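# Flip the inverted bottle upright and return it to the crate

## Task

Find the single bottle standing upside down in the crate, turn it so it is upright, and set it back inside the crate. It counts only if the bottle stays there with no gripper holding it, the crate and the tray end up neither tilted nor shifted, and nothing the robot last touched settles by more than about a fingernail's thickness once released.

## Robot and tools

Robot: two Doosan M1013 six-joint arms, named left_arm and right_arm, each carrying a Robotiq 2F-140 two-finger gripper and a wrist camera. In the scene frame the left_arm root sits at (-0.054, +0.652, 0) m with quat_wxyz (+0.999, 0, 0, -0.040), and the right_arm root at (+0.023, -0.578, 0) m with quat_wxyz (+0.998, 0, 0, +0.068).

Scene frame: origin on the table surface midway between the arms, +z up, +x pointing out across the table, left_arm on the +y side. The names left and right refer to the arms, not to sides of a picture. Gripper frame: fingers extend along its +z and close along its y. The reported end_effector_position is the spot between the pads when shut; closed fingertips stick out about 33 mm past it, fully open ones about 9 mm. Closing also pushes the tips roughly 24 mm farther from the arm, so keep that clearance over surfaces. Printed hand positions may be off, more so at long reach.

execute_actions takes "actions", a list holding zero or one item, plus an optional boolean "pictures".
- Empty list: no command, returns the state together with camera pictures.
- Move: {"rows": [[...]], "steps": n}. n is 9 to 15 control steps of 1/30 s each (15 if omitted). You may give 1 to 15 rows; row k is used on step k and the final row repeats for any remaining steps.
- Wait: {"steps": n} with n up to 300; it returns once n steps have elapsed since the previous result, and your reply time counts within them.
Pictures arrive only with an empty list or "pictures": true.

Each row is one flat list of 18 numbers covering both arms, even if only one moves: left_arm's six joint targets, then its gripper position, force_limit, speed; then the same nine for right_arm. Joint numbers are absolute target angles in radians, in the same order and convention as the Joint positions line: waist, shoulder, elbow, forearm roll, wrist pitch, wrist roll. Stated ranges: waist, shoulder, forearm roll, wrist pitch and wrist roll -6.283 to 6.283; elbow -2.792 to 2.792. A call is rejected (nothing sent) if a target goes beyond a range end by over 0.010 rad and beyond that joint's current angle; real ends may differ by up to 0.010 rad, and an over-reaching target is clipped to the real end, sometimes reported as "joint sent to its limit" (possibly about an earlier action). Absence of that line does not prove more travel exists.

Gripper numbers, each in [-1, 1], are absolute settings. position: +1 fully open (140 mm), pads touch near -0.8, -1 closes until blocked. force_limit: about 14 N at -1, 60 N at 0, 107 N at +1 on parts up to 40 mm wide. speed: pad gap changes at roughly 30 mm/s at -1, 140 at 0, 250 at +1. To keep a gripper unchanged, resend its previous three numbers; a 0 is itself a command. To grasp, send -1 and confirm object_status is 2. Codes: 0 moving, 1 blocked while opening, 2 blocked while closing, 3 reached target or pads touching (thin items may still be held). Stopped fingers hold until the position value changes by at least 0.01 or the object yields or slips. To squeeze harder while at 2, raise force_limit and toggle position between -1 and -0.98. position_measured is in nonlinear counts: 3 open, 230 pads touching.

Motion limits: joint targets move at most 2.09 rad/s (waist, shoulder), 3.14 (elbow), 3.93 (the three wrist joints), with 0.3 s to ramp up; all joints of one arm are slowed to arrive together. Targets are kept within 0.456 rad (waist, shoulder), 0.683 (elbow), 0.854 (wrist joints) of the measured angle, and scaled back if they would put the gripper over 70 mm from where it is. Between calls the arms keep heading to the last row sent until everything nearly stops or a step is HELD. The last 9 steps of every action run after its result is returned, while you think.

Result lines: per arm, end_effector_position (m), end_effector_quat_wxyz, and linear/angular velocity (m/s, rad/s) in the scene frame; Joint positions (rad) and Joint velocities (rad/s) per arm; joint torques in the same order (with offset, scale error and noise); Flange force on the gripper, including held weight, noisy and sometimes "no reading"; object_status and position_measured. "joint command not followed" means a clearance check altered or blocked joint targets; HELD marks steps where your row was not fully sent. MOTOR HOT warns of heating from holding loads; an OVER-TEMPERATURE FAULT brakes that arm until cool.

zoom_image: {"camera": one of cam_head_left, cam_head_right, cam_left_wrist, cam_right_wrist, "region": [x0, y0, x1, y1]} in pixels from the top-left, up to 504 by 504. Image sizes: head cameras 672x504, wrist cameras 504x504. Wrist camera nominal frame is wrist_camera_optical (+z forward, +x image right, +y image down), possibly off by ~51 mm and ~29 degrees.

read_manual: optional "section", only "licences"; returns licence text, no motion.

finished_scene: {"scene": current scene number}; ends the scene irreversibly and reports success. Replying with no tool call ends everything.

Avoid: contact torque reaching load limits (waist 316, shoulder 316, elbow 148, wrist joints 41.8 N m, held weight included) or any outside force of 144 N, which freezes that arm for 10 s and makes it go limp; arms striking or pressing each other; dropping, slamming or shoving objects; knocking anything off the table; tilting or moving the crate or tray. Occasional tugs on held parts or pushes on loose ones may occur.

Each tool is called as a command line: name --argument value for each argument, lists and objects as JSON in quotes; but a table of rows of numbers goes row by row, as --pt "numbers of a row", without its own name.

## Session

execute_actions --actions '[]'

Scene clock: 0.00 s of 7600.00 s.
left_arm: end_effector_position=(+0.5676, -0.1427, +0.3082) position_measured=3 object_status=3 end_effector_quat_wxyz=(+0.310, +0.795, +0.422, -0.307) end_effector_velocity=(-0.001, -0.001, +0.001) end_effector_angular_velocity=(-0.002, +0.001, -0.002) | right_arm: end_effector_position=(+0.2526, -0.2814, +0.3700) position_measured=3 object_status=3 end_effector_quat_wxyz=(-0.205, +0.743, -0.233, -0.594) end_effector_velocity=(-0.000, -0.000, +0.000) end_effector_angular_velocity=(+0.001, +0.000, -0.000)
Joint positions: left_arm=[-0.622  0.593  1.254 -0.953  1.081  0.275] | right_arm=[0.004 0.08  2.123 0.865 2.024 2.222]
Joint velocities: left_arm=[-0.     0.    -0.001 -0.002  0.002  0.001] | right_arm=[-0.    -0.     0.001  0.     0.    -0.001]
Joint torques (N m, as the joint torque sensors report them, + toward a larger angle): no reading
Flange force (N, the push that the arm receives, along the gripper's own x y z axes): no reading

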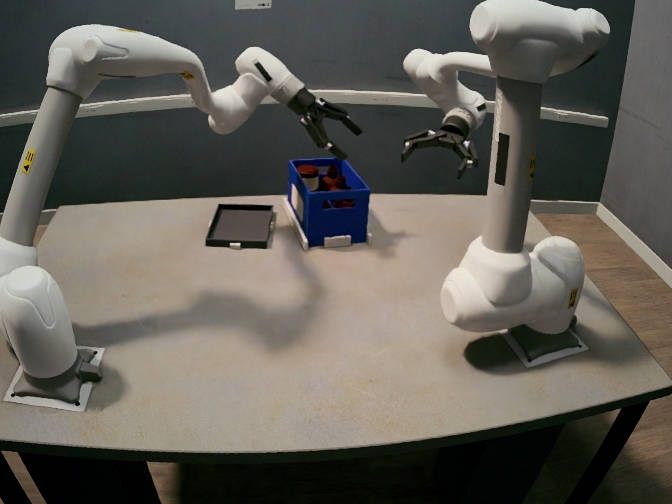

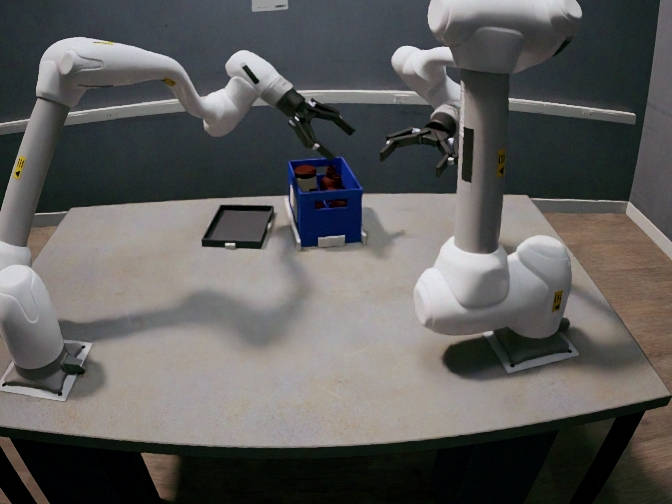

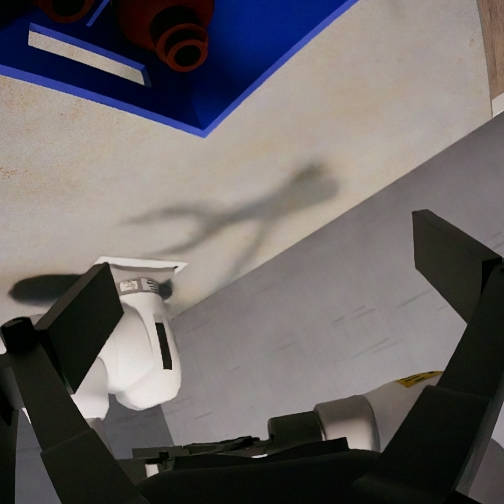

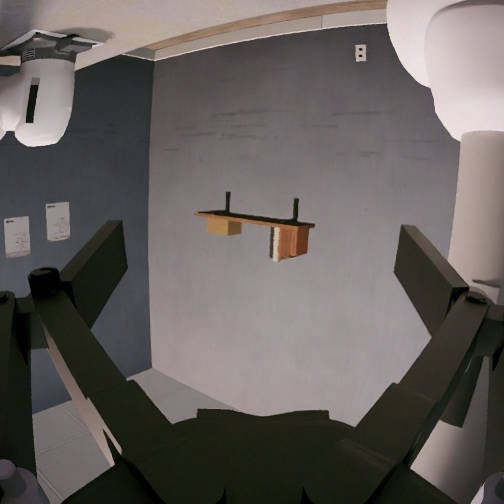

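zoom_image --camera "cam_head_left" --region '[190, 140, 400, 270]'

Region (190, 140, 400, 270) of cam_head_left's 672x504 image, scaled by 2.400, with more detail than that image has; it fills the top 312 rows of this view, and the rest is white.

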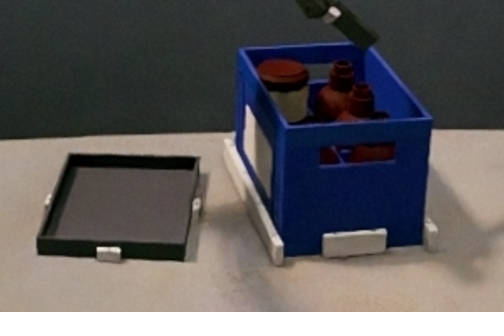

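execute_actions --actions '[{"rows": [[-0.761,0.766,0.565,0,1.811,0.73,1,0,0,0.004,0.08,2.123,0.865,2.024,2.222,1,0,0]], "steps": 15}]'

execute_actions --actions '[{"steps": 30}]' --pictures true

Scene clock: 3.47 s of 7600.00 s.
left_arm: end_effector_position=(+0.5565, -0.1439, +0.3194) position_measured=3 object_status=3 end_effector_quat_wxyz=(+0.272, +0.875, +0.308, -0.257) end_effector_velocity=(-0.066, +0.054, +0.121) end_effector_angular_velocity=(+1.087, -1.921, -2.722) | right_arm: end_effector_position=(+0.2526, -0.2814, +0.3699) position_measured=3 object_status=3 end_effector_quat_wxyz=(-0.205, +0.743, -0.233, -0.594) end_effector_velocity=(-0.001, -0.000, -0.001) end_effector_angular_velocity=(-0.002, +0.001, -0.002)
Joint positions: left_arm=[-0.65   0.628  1.114 -0.776  1.232  0.369] | right_arm=[0.004 0.08  2.123 0.865 2.024 2.222]
Joint velocities: left_arm=[-0.341  0.425 -1.669  2.099  1.778  1.106] | right_arm=[-0.     0.     0.003 -0.    -0.002  0.001]
Joint torques (N m, as the joint torque sensors report them, + toward a larger angle): left_arm=[ -14.61 -112.39  -54.1     2.59   -0.28    0.55] | right_arm=[  1.09 -41.82 -33.82   3.72   2.05   0.56]
Flange force (N, the push that the arm receives, along the gripper's own x y z axes): left_arm=[-0.4 12.1 -0.6] | right_arm=[1.7 2.4 -1.3]
Steps of this call (steps 1 to 90: nothing new was sent; then 0.27 s passed at rest; steps 91 to 96: the first 6 steps of this action). Readings (joint positions | what the end effector reports):
91: left_arm=[-0.622 0.593 1.254 -0.953 1.081 0.275] | right_arm=[0.004 0.080 2.123 0.865 2.024 2.222] | left_arm position_measured=3 object_status=3 | right_arm position_measured=3 object_status=3
92: left_arm=[-0.623 0.594 1.249 -0.946 1.087 0.279] | right_arm=[0.004 0.080 2.123 0.865 2.024 2.222] | left_arm position_measured=3 object_status=3 | right_arm position_measured=3 object_status=3
94: left_arm=[-0.632 0.605 1.205 -0.890 1.135 0.309] | right_arm=[0.004 0.080 2.123 0.865 2.024 2.222] | left_arm position_measured=3 object_status=3 | right_arm position_measured=3 object_status=3
96: the state above

Scene clock: 4.47 s of 7600.00 s.
left_arm: end_effector_position=(+0.6197, -0.0501, +0.3996) position_measured=3 object_status=3 end_effector_quat_wxyz=(-0.000, +1.000, -0.000, -0.000) end_effector_velocity=(+0.000, -0.000, -0.001) end_effector_angular_velocity=(+0.001, +0.001, +0.000) | right_arm: end_effector_position=(+0.2525, -0.2814, +0.3698) position_measured=3 object_status=3 end_effector_quat_wxyz=(-0.205, +0.743, -0.233, -0.594) end_effector_velocity=(-0.000, -0.000, +0.000) end_effector_angular_velocity=(+0.000, +0.000, +0.000)
Joint positions: left_arm=[-0.761  0.766  0.565 -0.     1.811  0.73 ] | right_arm=[0.004 0.08  2.123 0.865 2.024 2.222]
Joint velocities: left_arm=[ 0.     0.001  0.001 -0.     0.    -0.   ] | right_arm=[-0.    -0.     0.    -0.     0.001 -0.   ]
Joint torques (N m, as the joint torque sensors report them, + toward a larger angle): left_arm=[  -0.53 -113.7   -39.49    4.1     0.17    0.07] | right_arm=[  1.28 -41.86 -34.98   3.71   2.06   0.56]
Flange force (N, the push that the arm receives, along the gripper's own x y z axes): left_arm=no reading | right_arm=[2.1 4.2 0.0]
Kept back: nothing.
Steps of this call (steps 1 to 9: the last 9 steps of your previous action; steps 10 to 30: the robot went on to your last target). Readings (joint positions | what the end effector reports):
1: left_arm=[-0.663 0.644 1.052 -0.697 1.298 0.410] | right_arm=[0.004 0.080 2.123 0.865 2.024 2.222] | left_arm position_measured=3 object_status=3 | right_arm position_measured=3 object_status=3
2: left_arm=[-0.677 0.661 0.984 -0.607 1.370 0.455] | right_arm=[0.004 0.080 2.123 0.865 2.024 2.222] | left_arm position_measured=3 object_status=3 | right_arm position_measured=3 object_status=3
4: left_arm=[-0.701 0.690 0.867 -0.441 1.492 0.531] | right_arm=[0.004 0.080 2.123 0.865 2.024 2.222] | left_arm position_measured=3 object_status=3 | right_arm position_measured=3 object_status=3
8: left_arm=[-0.734 0.733 0.698 -0.195 1.670 0.642] | right_arm=[0.004 0.080 2.123 0.865 2.024 2.222] | left_arm position_measured=3 object_status=3 | right_arm position_measured=3 object_status=3
30: the state above
All arms were judged still, so your last target was given up. Only a new action makes them travel on or press farther. Fingers that are still opening or closing keep moving.

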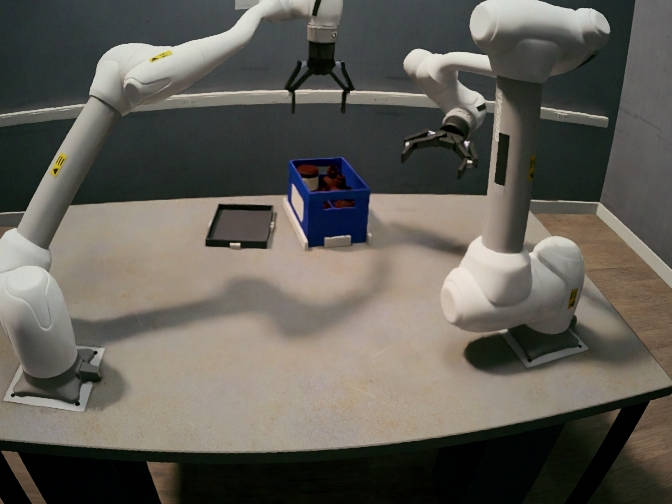

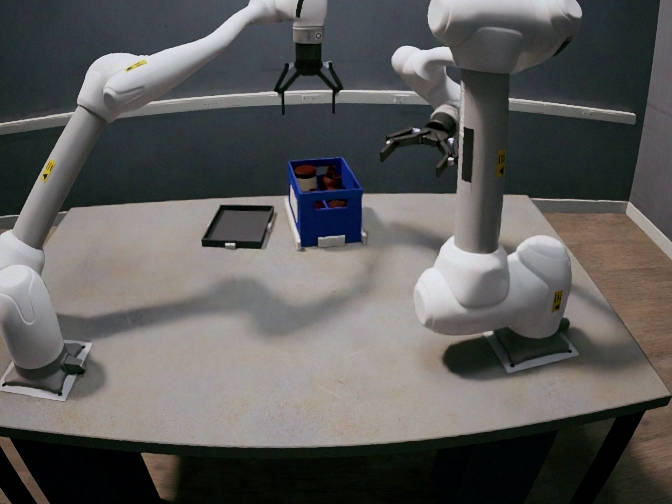

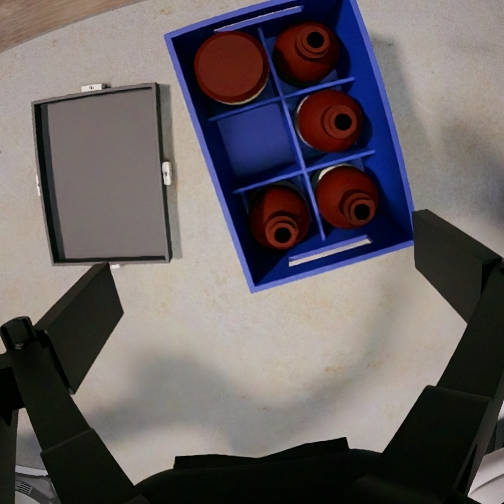

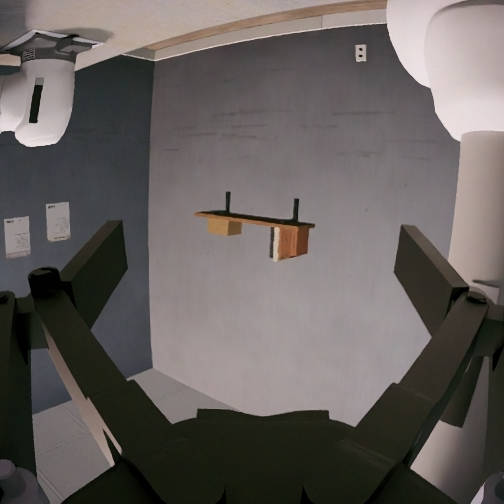

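execute_actions --actions '[{"rows": [[-0.396,0.108,2.310,-1.940,1.262,0.73,1,0,0,0.004,0.08,2.123,0.865,2.024,2.222,1,0,0]], "steps": 15}]'

execute_actions --actions '[{"steps": 20}]'

execute_actions --actions '[{"rows": [[-0.396,0.108,2.310,-1.940,1.262,0.73,1,0,0,0.486,0.5035,1.037,0,1.601,1.25,1,0,0]], "steps": 15}]'

execute_actions --actions '[{"steps": 40}]' --pictures true

Scene clock: 8.80 s of 7600.00 s.
left_arm: end_effector_position=(+0.6167, -0.0285, +0.4174) position_measured=3 object_status=3 end_effector_quat_wxyz=(+0.083, +0.995, +0.022, -0.040) end_effector_velocity=(-0.070, +0.256, +0.253) end_effector_angular_velocity=(-1.850, +0.874, +0.641) | right_arm: end_effector_position=(+0.2525, -0.2814, +0.3698) position_measured=3 object_status=3 end_effector_quat_wxyz=(-0.205, +0.743, -0.233, -0.594) end_effector_velocity=(-0.000, +0.000, +0.000) end_effector_angular_velocity=(+0.001, -0.002, +0.001)
Joint positions: left_arm=[-0.688  0.673  0.705 -0.176  1.7    0.73 ] | right_arm=[0.004 0.08  2.123 0.865 2.024 2.222]
Joint velocities: left_arm=[ 0.809 -1.044  1.548 -1.935 -1.178 -0.001] | right_arm=[ 0.001 -0.001 -0.001  0.     0.    -0.   ]
Joint torques (N m, as the joint torque sensors report them, + toward a larger angle): left_arm=[  28.79 -145.58  -44.95    4.22    0.48   -0.03] | right_arm=[  1.37 -41.42 -34.53   3.79   2.07   0.59]
Flange force (N, the push that the arm receives, along the gripper's own x y z axes): left_arm=[-1.4 2.0 1.6] | right_arm=[0.9 4.3 -0.4]
Steps of this call (steps 1 to 90: nothing new was sent; then 1.13 s passed at rest; steps 91 to 96: the first 6 steps of this action). Readings (joint positions | what the end effector reports):
91: left_arm=[-0.761 0.766 0.565 -0.000 1.811 0.730] | right_arm=[0.004 0.080 2.123 0.865 2.024 2.222] | left_arm position_measured=3 object_status=3 | right_arm position_measured=3 object_status=3
92: left_arm=[-0.759 0.763 0.571 -0.007 1.808 0.730] | right_arm=[0.004 0.080 2.123 0.865 2.024 2.222] | left_arm position_measured=3 object_status=3 | right_arm position_measured=3 object_status=3
94: left_arm=[-0.736 0.733 0.615 -0.063 1.771 0.730] | right_arm=[0.004 0.080 2.123 0.865 2.024 2.222] | left_arm position_measured=3 object_status=3 | right_arm position_measured=3 object_status=3
96: the state above

Scene clock: 9.47 s of 7600.00 s.
left_arm: end_effector_position=(+0.4249, +0.0439, +0.5001) position_measured=3 object_status=3 end_effector_quat_wxyz=(+0.448, +0.745, +0.282, -0.405) end_effector_velocity=(-0.205, +0.140, -0.160) end_effector_angular_velocity=(-0.828, +1.897, +0.969) | right_arm: end_effector_position=(+0.2525, -0.2814, +0.3698) position_measured=3 object_status=3 end_effector_quat_wxyz=(-0.205, +0.743, -0.233, -0.594) end_effector_velocity=(+0.001, +0.000, +0.000) end_effector_angular_velocity=(+0.001, +0.000, +0.000)
Joint positions: left_arm=[-0.451  0.224  1.651 -1.351  1.344  0.73 ] | right_arm=[0.004 0.08  2.123 0.865 2.024 2.222]
Joint velocities: left_arm=[ 0.176 -0.373  1.648 -1.835 -0.262  0.   ] | right_arm=[ 0.     0.001 -0.001  0.001  0.001  0.   ]
Joint torques (N m, as the joint torque sensors report them, + toward a larger angle): left_arm=[ -5.62 -53.05 -43.62  -1.28   0.33   0.07] | right_arm=[  1.42 -42.31 -34.68   3.69   2.03   0.54]
Flange force (N, the push that the arm receives, along the gripper's own x y z axes): left_arm=[-2.9 -3.9 -3.7] | right_arm=[2.7 3.1 -1.2]
Kept back: nothing.
Steps of this call (steps 1 to 9: the last 9 steps of your previous action; steps 10 to 20: the robot went on to your last target). Readings (joint positions | what the end effector reports):
1: left_arm=[-0.662 0.639 0.756 -0.239 1.662 0.730] | right_arm=[0.004 0.080 2.123 0.865 2.024 2.222] | left_arm position_measured=3 object_status=3 | right_arm position_measured=3 object_status=3
2: left_arm=[-0.640 0.606 0.803 -0.299 1.629 0.730] | right_arm=[0.004 0.080 2.123 0.865 2.024 2.222] | left_arm position_measured=3 object_status=3 | right_arm position_measured=3 object_status=3
4: left_arm=[-0.606 0.550 0.889 -0.406 1.578 0.730] | right_arm=[0.004 0.080 2.123 0.865 2.024 2.222] | left_arm position_measured=3 object_status=3 | right_arm position_measured=3 object_status=3
8: left_arm=[-0.558 0.452 1.042 -0.597 1.506 0.730] | right_arm=[0.004 0.080 2.123 0.865 2.024 2.222] | left_arm position_measured=3 object_status=3 | right_arm position_measured=3 object_status=3
20: the state above

Scene clock: 9.67 s of 7600.00 s.
left_arm: end_effector_position=(+0.3930, +0.0750, +0.4495) position_measured=3 object_status=3 end_effector_quat_wxyz=(+0.461, +0.636, +0.384, -0.484) end_effector_velocity=(-0.131, +0.169, -0.262) end_effector_angular_velocity=(-0.235, +1.234, +0.717) | right_arm: end_effector_position=(+0.2900, -0.2755, +0.3326) position_measured=3 object_status=3 end_effector_quat_wxyz=(-0.175, +0.813, -0.157, -0.533) end_effector_velocity=(+0.314, +0.061, -0.262) end_effector_angular_velocity=(+0.027, -1.447, +1.283)
Joint positions: left_arm=[-0.428  0.175  1.917 -1.599  1.31   0.73 ] | right_arm=[0.079 0.149 2.01  0.724 1.955 2.08 ]
Joint velocities: left_arm=[ 0.094 -0.199  1.161 -1.009 -0.139  0.001] | right_arm=[ 0.582  0.51  -0.88  -1.034 -0.504 -1.095]
Joint torques (N m, as the joint torque sensors report them, + toward a larger angle): left_arm=[  1.54 -55.23 -35.95  -1.96   1.31   0.03] | right_arm=[  1.38 -60.48 -32.84   4.18   2.56   0.55]
Flange force (N, the push that the arm receives, along the gripper's own x y z axes): left_arm=[-1.2 -0.3 3.3] | right_arm=[4.0 3.4 -1.0]
Steps of this call (steps 1 to 6: the first 6 steps of this action). Readings (joint positions | what the end effector reports):
1: left_arm=[-0.445 0.213 1.704 -1.407 1.336 0.730] | right_arm=[0.004 0.080 2.123 0.865 2.024 2.222] | left_arm position_measured=3 object_status=3 | right_arm position_measured=3 object_status=3
2: left_arm=[-0.441 0.203 1.752 -1.453 1.330 0.730] | right_arm=[0.008 0.083 2.118 0.858 2.020 2.215] | left_arm position_measured=3 object_status=3 | right_arm position_measured=3 object_status=3
4: left_arm=[-0.434 0.189 1.837 -1.529 1.319 0.730] | right_arm=[0.037 0.110 2.074 0.802 1.993 2.159] | left_arm position_measured=3 object_status=3 | right_arm position_measured=3 object_status=3
6: the state above

Scene clock: 11.00 s of 7600.00 s.
left_arm: end_effector_position=(+0.3499, +0.1498, +0.3499) position_measured=3 object_status=3 end_effector_quat_wxyz=(+0.454, +0.454, +0.542, -0.542) end_effector_velocity=(+0.000, +0.000, -0.000) end_effector_angular_velocity=(+0.001, +0.000, +0.000) | right_arm: end_effector_position=(+0.6993, -0.0517, +0.3790) position_measured=3 object_status=3 end_effector_quat_wxyz=(-0.001, +0.892, +0.452, -0.002) end_effector_velocity=(+0.015, +0.014, +0.011) end_effector_angular_velocity=(-0.000, -0.050, +0.048)
Joint positions: left_arm=[-0.396  0.108  2.31  -1.94   1.262  0.73 ] | right_arm=[0.485 0.502 1.04  0.002 1.602 1.253]
Joint velocities: left_arm=[ 0.001  0.    -0.     0.001 -0.001 -0.001] | right_arm=[ 0.015  0.014 -0.04  -0.029 -0.014 -0.034]
Joint torques (N m, as the joint torque sensors report them, + toward a larger angle): left_arm=[ -0.08 -36.61 -25.35  -2.59   2.16  -0.06] | right_arm=[  0.09 -93.14 -43.12   4.13   0.09   0.11]
Flange force (N, the push that the arm receives, along the gripper's own x y z axes): left_arm=[-1.0 0.1 -0.2] | right_arm=[-4.3 0.7 4.3]
Kept back: nothing.
Steps of this call (steps 1 to 9: the last 9 steps of your previous action; steps 10 to 40: the robot went on to your last target). Readings (joint positions | what the end effector reports):
1: left_arm=[-0.425 0.168 1.956 -1.633 1.305 0.730] | right_arm=[0.098 0.165 1.981 0.691 1.938 2.043] | left_arm position_measured=3 object_status=3 | right_arm position_measured=3 object_status=3
2: left_arm=[-0.421 0.162 1.995 -1.666 1.300 0.730] | right_arm=[0.116 0.181 1.952 0.660 1.923 2.008] | left_arm position_measured=3 object_status=3 | right_arm position_measured=3 object_status=3
4: left_arm=[-0.415 0.149 2.070 -1.731 1.291 0.730] | right_arm=[0.148 0.209 1.894 0.602 1.895 1.941] | left_arm position_measured=3 object_status=3 | right_arm position_measured=3 object_status=3
8: left_arm=[-0.404 0.125 2.210 -1.853 1.274 0.730] | right_arm=[0.205 0.258 1.781 0.502 1.846 1.826] | left_arm position_measured=3 object_status=3 | right_arm position_measured=3 object_status=3
40: the state above

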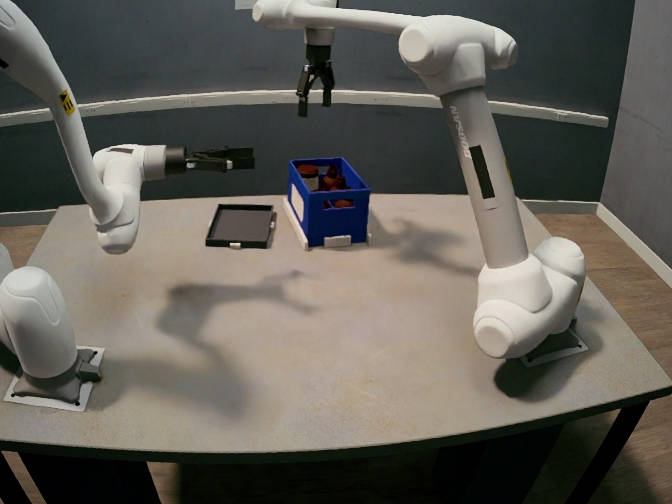

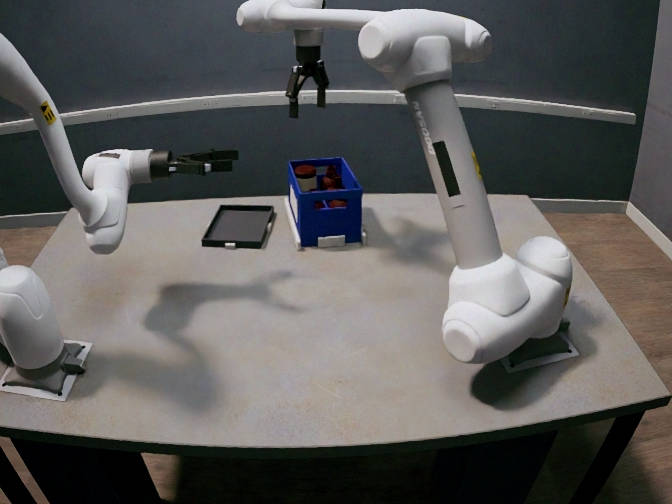

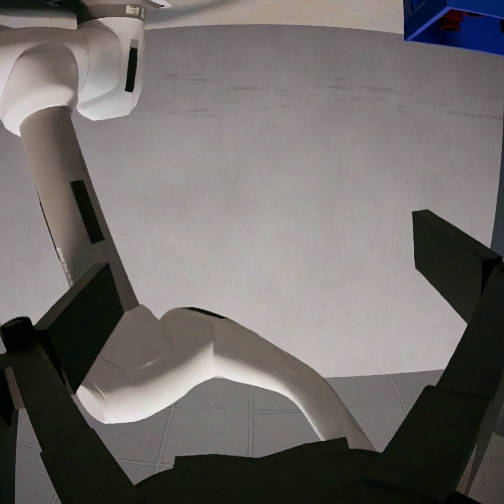

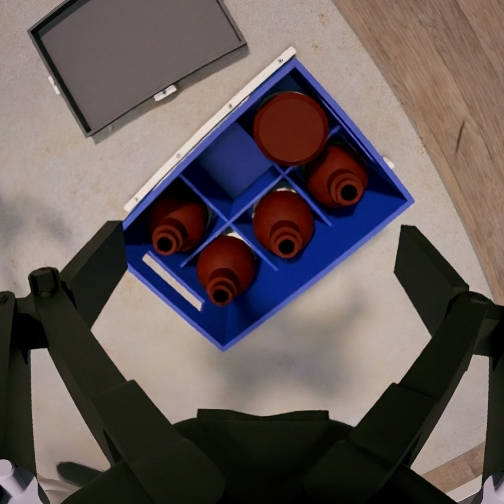

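execute_actions --actions '[{"rows": [[-0.396,0.108,2.310,-1.940,1.262,0.73,1,0,0,0.4648,0.5567,1.1873,0,1.3976,1.2266,0.35,0,0]], "steps": 15}]'

execute_actions --actions '[{"steps": 25}]' --pictures true

Scene clock: 12.93 s of 7600.00 s.
left_arm: end_effector_position=(+0.3499, +0.1498, +0.3499) position_measured=3 object_status=3 end_effector_quat_wxyz=(+0.454, +0.454, +0.542, -0.542) end_effector_velocity=(+0.001, +0.000, +0.001) end_effector_angular_velocity=(-0.001, -0.000, +0.001) | right_arm: end_effector_position=(+0.7163, -0.0498, +0.3165) position_measured=37 object_status=0 end_effector_quat_wxyz=(+0.000, +0.891, +0.455, +0.000) end_effector_velocity=(+0.091, -0.007, -0.388) end_effector_angular_velocity=(+0.018, -0.025, +0.006)
Joint positions: left_arm=[-0.396  0.108  2.31  -1.94   1.262  0.73 ] | right_arm=[ 0.476  0.53   1.11  -0.     1.502  1.239]
Joint velocities: left_arm=[ 0.    -0.    -0.    -0.001 -0.    -0.   ] | right_arm=[-0.067  0.151  0.459  0.    -0.642 -0.072]
Joint torques (N m, as the joint torque sensors report them, + toward a larger angle): left_arm=[  0.39 -36.85 -25.15  -2.72   2.1    0.01] | right_arm=[  -0.23 -100.72  -46.13    4.62    0.08    0.43]
Flange force (N, the push that the arm receives, along the gripper's own x y z axes): left_arm=[-1.0 0.3 0.8] | right_arm=[-5.6 -3.1 2.0]
Steps of this call (steps 1 to 30: the robot went on to your last target; steps 31 to 52: nothing new was sent; steps 53 to 58: the first 6 steps of this action). Readings (joint positions | what the end effector reports):
53: left_arm=[-0.396 0.108 2.310 -1.940 1.262 0.730] | right_arm=[0.486 0.504 1.037 -0.000 1.601 1.250] | left_arm position_measured=3 object_status=3 | right_arm position_measured=3 object_status=0
54: left_arm=[-0.396 0.108 2.310 -1.940 1.262 0.730] | right_arm=[0.486 0.505 1.041 -0.000 1.594 1.249] | left_arm position_measured=3 object_status=3 | right_arm position_measured=6 object_status=0
56: left_arm=[-0.396 0.108 2.310 -1.940 1.262 0.730] | right_arm=[0.481 0.517 1.076 -0.000 1.547 1.244] | left_arm position_measured=3 object_status=3 | right_arm position_measured=21 object_status=0
58: the state above

Scene clock: 13.77 s of 7600.00 s.
left_arm: end_effector_position=(+0.3499, +0.1498, +0.3499) position_measured=3 object_status=3 end_effector_quat_wxyz=(+0.454, +0.454, +0.542, -0.542) end_effector_velocity=(-0.000, +0.000, -0.001) end_effector_angular_velocity=(+0.001, -0.002, -0.001) | right_arm: end_effector_position=(+0.7282, -0.0535, +0.2500) position_measured=85 object_status=3 end_effector_quat_wxyz=(+0.000, +0.890, +0.455, -0.000) end_effector_velocity=(-0.000, -0.000, -0.002) end_effector_angular_velocity=(-0.002, +0.003, +0.000)
Joint positions: left_arm=[-0.396  0.108  2.31  -1.94   1.262  0.73 ] | right_arm=[ 0.465  0.557  1.187 -0.     1.398  1.227]
Joint velocities: left_arm=[ 0.     0.     0.     0.001 -0.     0.002] | right_arm=[-0.     0.001  0.001  0.     0.001 -0.001]
Joint torques (N m, as the joint torque sensors report them, + toward a larger angle): left_arm=[  1.13 -36.94 -25.28  -2.73   2.09   0.  ] | right_arm=[  1.31 -97.18 -42.14   4.31   0.1    0.54]
Flange force (N, the push that the arm receives, along the gripper's own x y z axes): left_arm=[-0.4 -0.5 2.3] | right_arm=[-1.0 2.0 2.6]
Kept back: nothing.
Steps of this call (steps 1 to 9: the last 9 steps of your previous action; steps 10 to 25: the robot went on to your last target). Readings (joint positions | what the end effector reports):
1: left_arm=[-0.396 0.108 2.310 -1.940 1.262 0.730] | right_arm=[0.474 0.535 1.126 -0.000 1.480 1.236] | left_arm position_measured=3 object_status=3 | right_arm position_measured=44 object_status=0
2: left_arm=[-0.396 0.108 2.310 -1.940 1.262 0.730] | right_arm=[0.471 0.541 1.142 -0.000 1.458 1.234] | left_arm position_measured=3 object_status=3 | right_arm position_measured=52 object_status=0
4: left_arm=[-0.396 0.108 2.310 -1.940 1.262 0.730] | right_arm=[0.468 0.550 1.169 -0.000 1.423 1.229] | left_arm position_measured=3 object_status=3 | right_arm position_measured=67 object_status=0
8: left_arm=[-0.396 0.108 2.310 -1.940 1.262 0.730] | right_arm=[0.465 0.556 1.184 -0.000 1.401 1.227] | left_arm position_measured=3 object_status=3 | right_arm position_measured=85 object_status=0
25: the state above

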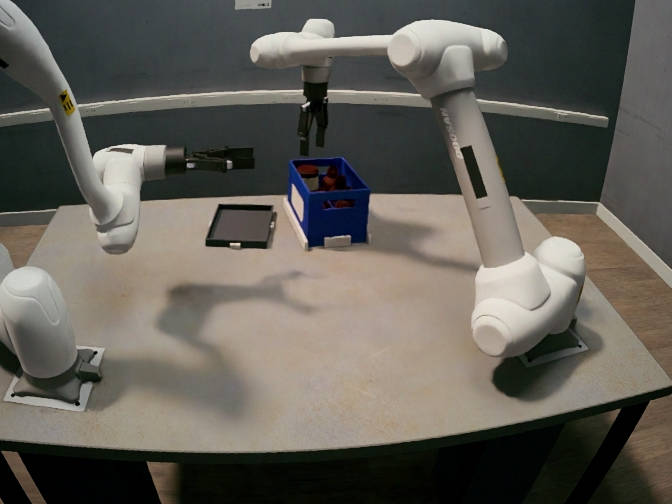

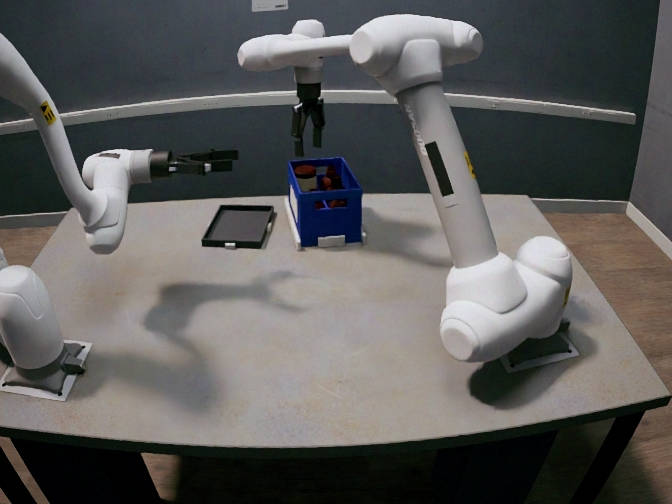

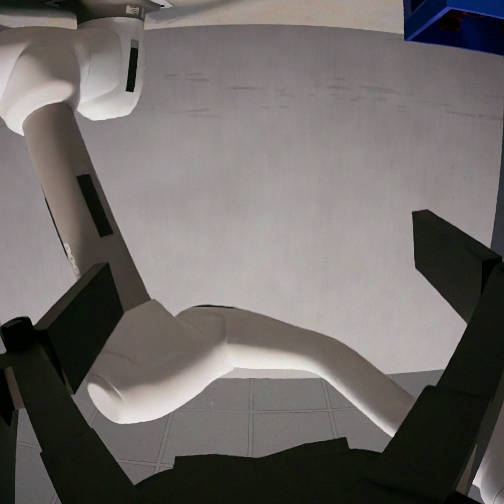

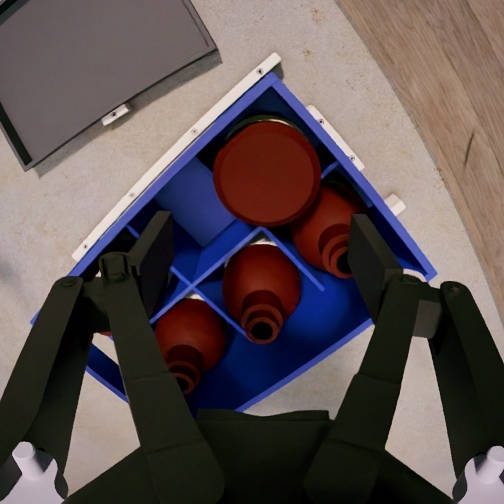

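execute_actions --actions '[{"rows": [[-0.396,0.108,2.310,-1.940,1.262,0.73,1,0,0,0.4678,0.5923,1.1936,0,1.3557,1.2296,0.17,0,0]], "steps": 15}]'

execute_actions --actions '[{"steps": 20}]' --pictures true

Scene clock: 15.73 s of 7600.00 s.
left_arm: end_effector_position=(+0.3499, +0.1498, +0.3499) position_measured=3 object_status=3 end_effector_quat_wxyz=(+0.454, +0.454, +0.542, -0.542) end_effector_velocity=(-0.000, -0.000, -0.000) end_effector_angular_velocity=(-0.000, +0.001, -0.000) | right_arm: end_effector_position=(+0.7369, -0.0452, +0.2197) position_measured=108 object_status=0 end_effector_quat_wxyz=(-0.000, +0.891, +0.455, -0.000) end_effector_velocity=(+0.021, +0.025, -0.065) end_effector_angular_velocity=(+0.008, -0.012, +0.001)
Joint positions: left_arm=[-0.396  0.108  2.31  -1.94   1.262  0.73 ] | right_arm=[0.467 0.587 1.193 0.    1.362 1.229]
Joint velocities: left_arm=[-0.  0.  0. -0.  0. -0.] | right_arm=[ 0.01   0.069  0.005 -0.    -0.089  0.008]
Joint torques (N m, as the joint torque sensors report them, + toward a larger angle): left_arm=[ -0.75 -36.26 -25.54  -2.73   2.13   0.06] | right_arm=[   2.41 -117.05  -46.68    4.83    0.16    0.68]
Flange force (N, the push that the arm receives, along the gripper's own x y z axes): left_arm=[-1.6 0.3 -1.8] | right_arm=[-0.9 3.2 -0.2]
Steps of this call (steps 1 to 15: the robot went on to your last target; steps 16 to 53: nothing new was sent; steps 54 to 59: the first 6 steps of this action). Readings (joint positions | what the end effector reports):
54: left_arm=[-0.396 0.108 2.310 -1.940 1.262 0.730] | right_arm=[0.465 0.557 1.187 0.000 1.397 1.227] | left_arm position_measured=3 object_status=3 | right_arm position_measured=85 object_status=0
55: left_arm=[-0.396 0.108 2.310 -1.940 1.262 0.730] | right_arm=[0.465 0.560 1.188 0.000 1.393 1.227] | left_arm position_measured=3 object_status=3 | right_arm position_measured=88 object_status=0
57: left_arm=[-0.396 0.108 2.310 -1.940 1.262 0.730] | right_arm=[0.466 0.578 1.191 0.000 1.373 1.228] | left_arm position_measured=3 object_status=3 | right_arm position_measured=103 object_status=0
59: the state above

Scene clock: 16.40 s of 7600.00 s.
left_arm: end_effector_position=(+0.3499, +0.1498, +0.3499) position_measured=3 object_status=3 end_effector_quat_wxyz=(+0.454, +0.454, +0.542, -0.542) end_effector_velocity=(+0.002, -0.000, +0.002) end_effector_angular_velocity=(-0.002, +0.001, +0.003) | right_arm: end_effector_position=(+0.7381, -0.0434, +0.2150) position_measured=108 object_status=3 end_effector_quat_wxyz=(-0.000, +0.890, +0.455, -0.000) end_effector_velocity=(+0.000, -0.001, -0.000) end_effector_angular_velocity=(-0.001, +0.000, -0.000)
Joint positions: left_arm=[-0.396  0.108  2.31  -1.94   1.262  0.73 ] | right_arm=[0.468 0.592 1.194 0.    1.356 1.23 ]
Joint velocities: left_arm=[ 0.001  0.001 -0.003 -0.003 -0.    -0.002] | right_arm=[-0.001 -0.     0.001 -0.    -0.    -0.001]
Joint torques (N m, as the joint torque sensors report them, + toward a larger angle): left_arm=[  0.38 -36.96 -25.33  -2.7    2.07   0.  ] | right_arm=[  1.76 -99.18 -41.99   4.3    0.1    0.52]
Flange force (N, the push that the arm receives, along the gripper's own x y z axes): left_arm=[-0.3 0.8 1.1] | right_arm=[-3.3 2.0 2.1]
Kept back: nothing.
Steps of this call (steps 1 to 9: the last 9 steps of your previous action; steps 10 to 15: the robot went on to your last target; steps 16 to 20: nothing new was sent). Readings (joint positions | what the end effector reports):
1: left_arm=[-0.396 0.108 2.310 -1.940 1.262 0.730] | right_arm=[0.467 0.589 1.193 0.000 1.360 1.229] | left_arm position_measured=3 object_status=3 | right_arm position_measured=108 object_status=0
2: left_arm=[-0.396 0.108 2.310 -1.940 1.262 0.730] | right_arm=[0.467 0.590 1.193 0.000 1.358 1.229] | left_arm position_measured=3 object_status=3 | right_arm position_measured=108 object_status=0
4: left_arm=[-0.396 0.108 2.310 -1.940 1.262 0.730] | right_arm=[0.468 0.591 1.193 0.000 1.357 1.230] | left_arm position_measured=3 object_status=3 | right_arm position_measured=108 object_status=3
8: left_arm=[-0.396 0.108 2.310 -1.940 1.262 0.730] | right_arm=[0.468 0.592 1.194 0.000 1.356 1.230] | left_arm position_measured=3 object_status=3 | right_arm position_measured=108 object_status=3
20: the state above
All arms were judged still, so your last target was given up. Only a new action makes them travel on or press farther. Fingers that are still opening or closing keep moving.

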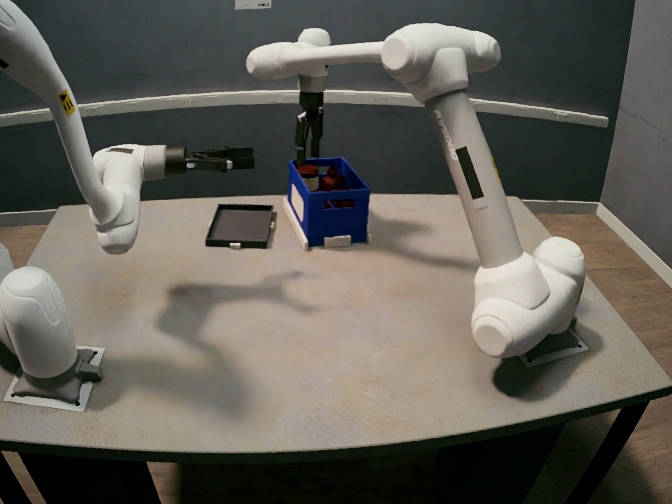

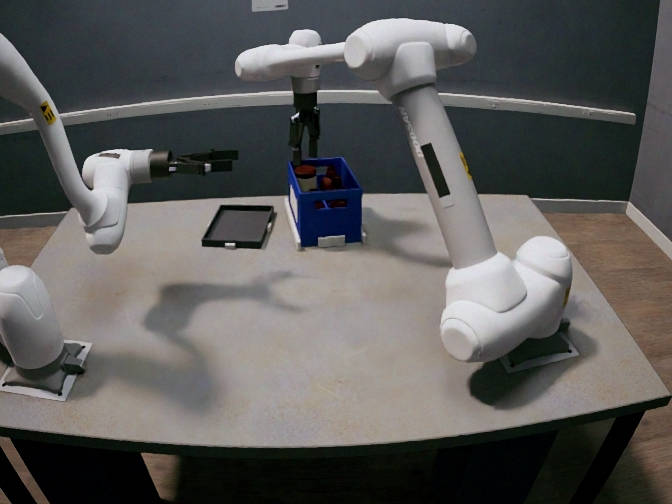

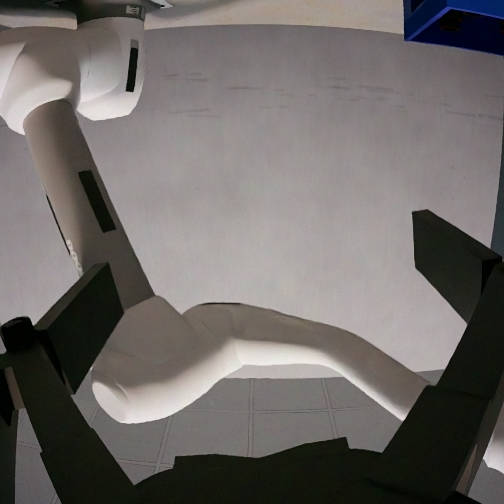

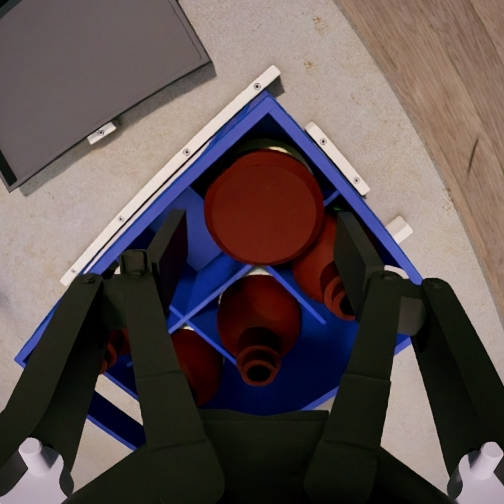

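execute_actions --actions '[{"rows": [[-0.396,0.108,2.310,-1.940,1.262,0.73,1,0,0,0.4665,0.5932,1.2197,0,1.3287,1.2283,0.17,0,0]], "steps": 15}]'

execute_actions --actions '[{"steps": 15}]' --pictures true

zoom_image --camera "cam_right_wrist" --region '[130, 80, 400, 320]'

Scene clock: 17.50 s of 7600.00 s.
left_arm: end_effector_position=(+0.3499, +0.1498, +0.3499) position_measured=3 object_status=3 end_effector_quat_wxyz=(+0.454, +0.454, +0.542, -0.542) end_effector_velocity=(+0.001, -0.000, +0.000) end_effector_angular_velocity=(-0.001, +0.001, +0.002) | right_arm: end_effector_position=(+0.7364, -0.0454, +0.2020) position_measured=108 object_status=3 end_effector_quat_wxyz=(+0.000, +0.890, +0.455, -0.000) end_effector_velocity=(-0.000, -0.006, -0.024) end_effector_angular_velocity=(+0.003, -0.004, -0.002)
Joint positions: left_arm=[-0.396  0.108  2.31  -1.94   1.262  0.73 ] | right_arm=[ 0.467  0.593  1.216 -0.     1.332  1.229]
Joint velocities: left_arm=[-0.     0.001 -0.    -0.002 -0.001 -0.001] | right_arm=[-0.006  0.     0.044 -0.    -0.049 -0.004]
Joint torques (N m, as the joint torque sensors report them, + toward a larger angle): left_arm=[ -0.09 -36.86 -25.57  -2.63   2.05   0.1 ] | right_arm=[  -1.87 -101.18  -43.15    4.28   -0.35    0.75]
Flange force (N, the push that the arm receives, along the gripper's own x y z axes): left_arm=[-0.2 0.4 -0.1] | right_arm=[-0.4 -1.4 1.5]
Steps of this call (steps 1 to 27: nothing new was sent; steps 28 to 33: the first 6 steps of this action). Readings (joint positions | what the end effector reports):
28: left_arm=[-0.396 0.108 2.310 -1.940 1.262 0.730] | right_arm=[0.468 0.592 1.194 -0.000 1.355 1.230] | left_arm position_measured=3 object_status=3 | right_arm position_measured=108 object_status=3
29: left_arm=[-0.396 0.108 2.310 -1.940 1.262 0.730] | right_arm=[0.468 0.592 1.198 -0.000 1.351 1.230] | left_arm position_measured=3 object_status=3 | right_arm position_measured=108 object_status=3
31: left_arm=[-0.396 0.108 2.310 -1.940 1.262 0.730] | right_arm=[0.468 0.593 1.211 -0.000 1.338 1.229] | left_arm position_measured=3 object_status=3 | right_arm position_measured=108 object_status=3
33: the state above

Scene clock: 18.00 s of 7600.00 s.
left_arm: end_effector_position=(+0.3499, +0.1498, +0.3499) position_measured=3 object_status=3 end_effector_quat_wxyz=(+0.454, +0.454, +0.542, -0.542) end_effector_velocity=(-0.000, +0.000, +0.000) end_effector_angular_velocity=(-0.001, -0.001, -0.000) | right_arm: end_effector_position=(+0.7364, -0.0461, +0.2000) position_measured=108 object_status=3 end_effector_quat_wxyz=(+0.000, +0.890, +0.455, +0.000) end_effector_velocity=(-0.000, +0.000, +0.001) end_effector_angular_velocity=(+0.000, -0.000, +0.000)
Joint positions: left_arm=[-0.396  0.108  2.31  -1.94   1.262  0.73 ] | right_arm=[ 0.467  0.593  1.22  -0.     1.329  1.228]
Joint velocities: left_arm=[ 0.    -0.     0.     0.     0.001  0.001] | right_arm=[ 0.    -0.001  0.     0.    -0.    -0.   ]
Joint torques (N m, as the joint torque sensors report them, + toward a larger angle): left_arm=[ -0.09 -36.36 -25.29  -2.69   2.04   0.06] | right_arm=[   1.23 -100.05  -41.29    4.42    0.02    0.46]
Flange force (N, the push that the arm receives, along the gripper's own x y z axes): left_arm=[-1.7 -0.1 -0.6] | right_arm=[-0.2 1.7 1.5]
Kept back: nothing.
Steps of this call (steps 1 to 9: the last 9 steps of your previous action; steps 10 to 15: the robot went on to your last target). Readings (joint positions | what the end effector reports):
1: left_arm=[-0.396 0.108 2.310 -1.940 1.262 0.730] | right_arm=[0.467 0.593 1.217 -0.000 1.331 1.228] | left_arm position_measured=3 object_status=3 | right_arm position_measured=108 object_status=3
2: left_arm=[-0.396 0.108 2.310 -1.940 1.262 0.730] | right_arm=[0.467 0.593 1.218 -0.000 1.330 1.228] | left_arm position_measured=3 object_status=3 | right_arm position_measured=108 object_status=3
4: left_arm=[-0.396 0.108 2.310 -1.940 1.262 0.730] | right_arm=[0.467 0.593 1.219 -0.000 1.329 1.228] | left_arm position_measured=3 object_status=3 | right_arm position_measured=108 object_status=3
8: left_arm=[-0.396 0.108 2.310 -1.940 1.262 0.730] | right_arm=[0.467 0.593 1.220 -0.000 1.329 1.228] | left_arm position_measured=3 object_status=3 | right_arm position_measured=108 object_status=3
15: the state above
All arms were judged still, so your last target was given up. Only a new action makes them travel on or press farther. Fingers that are still opening or closing keep moving.

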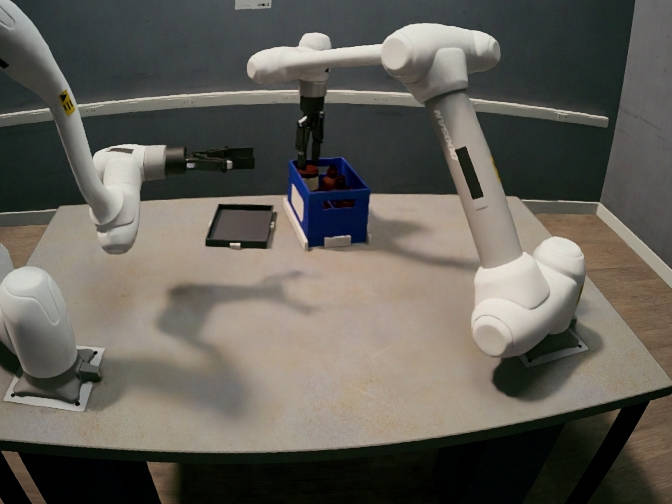

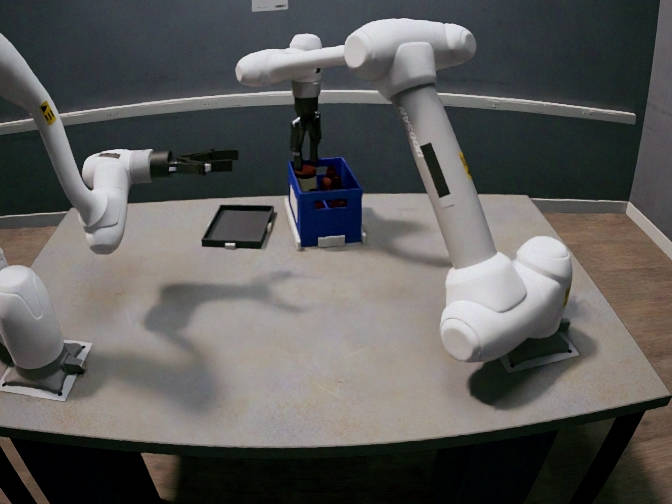

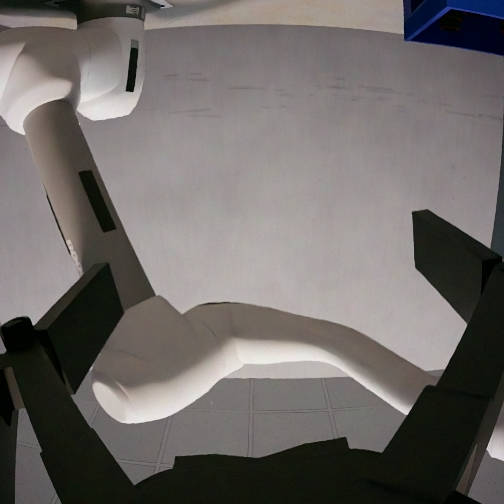

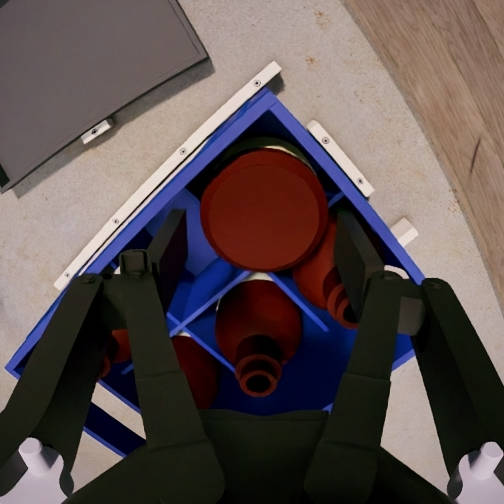

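Region (130, 80, 400, 320) of cam_right_wrist's 504x504 image, scaled by 1.867, with more detail than that image has.

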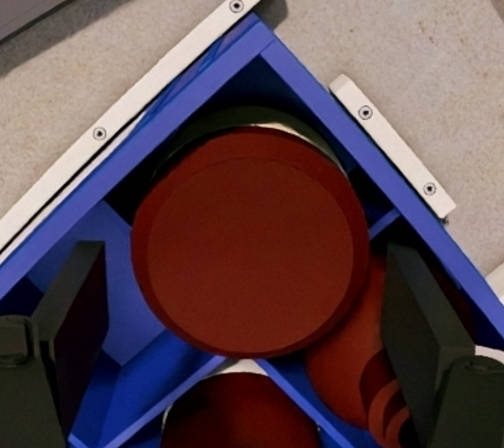

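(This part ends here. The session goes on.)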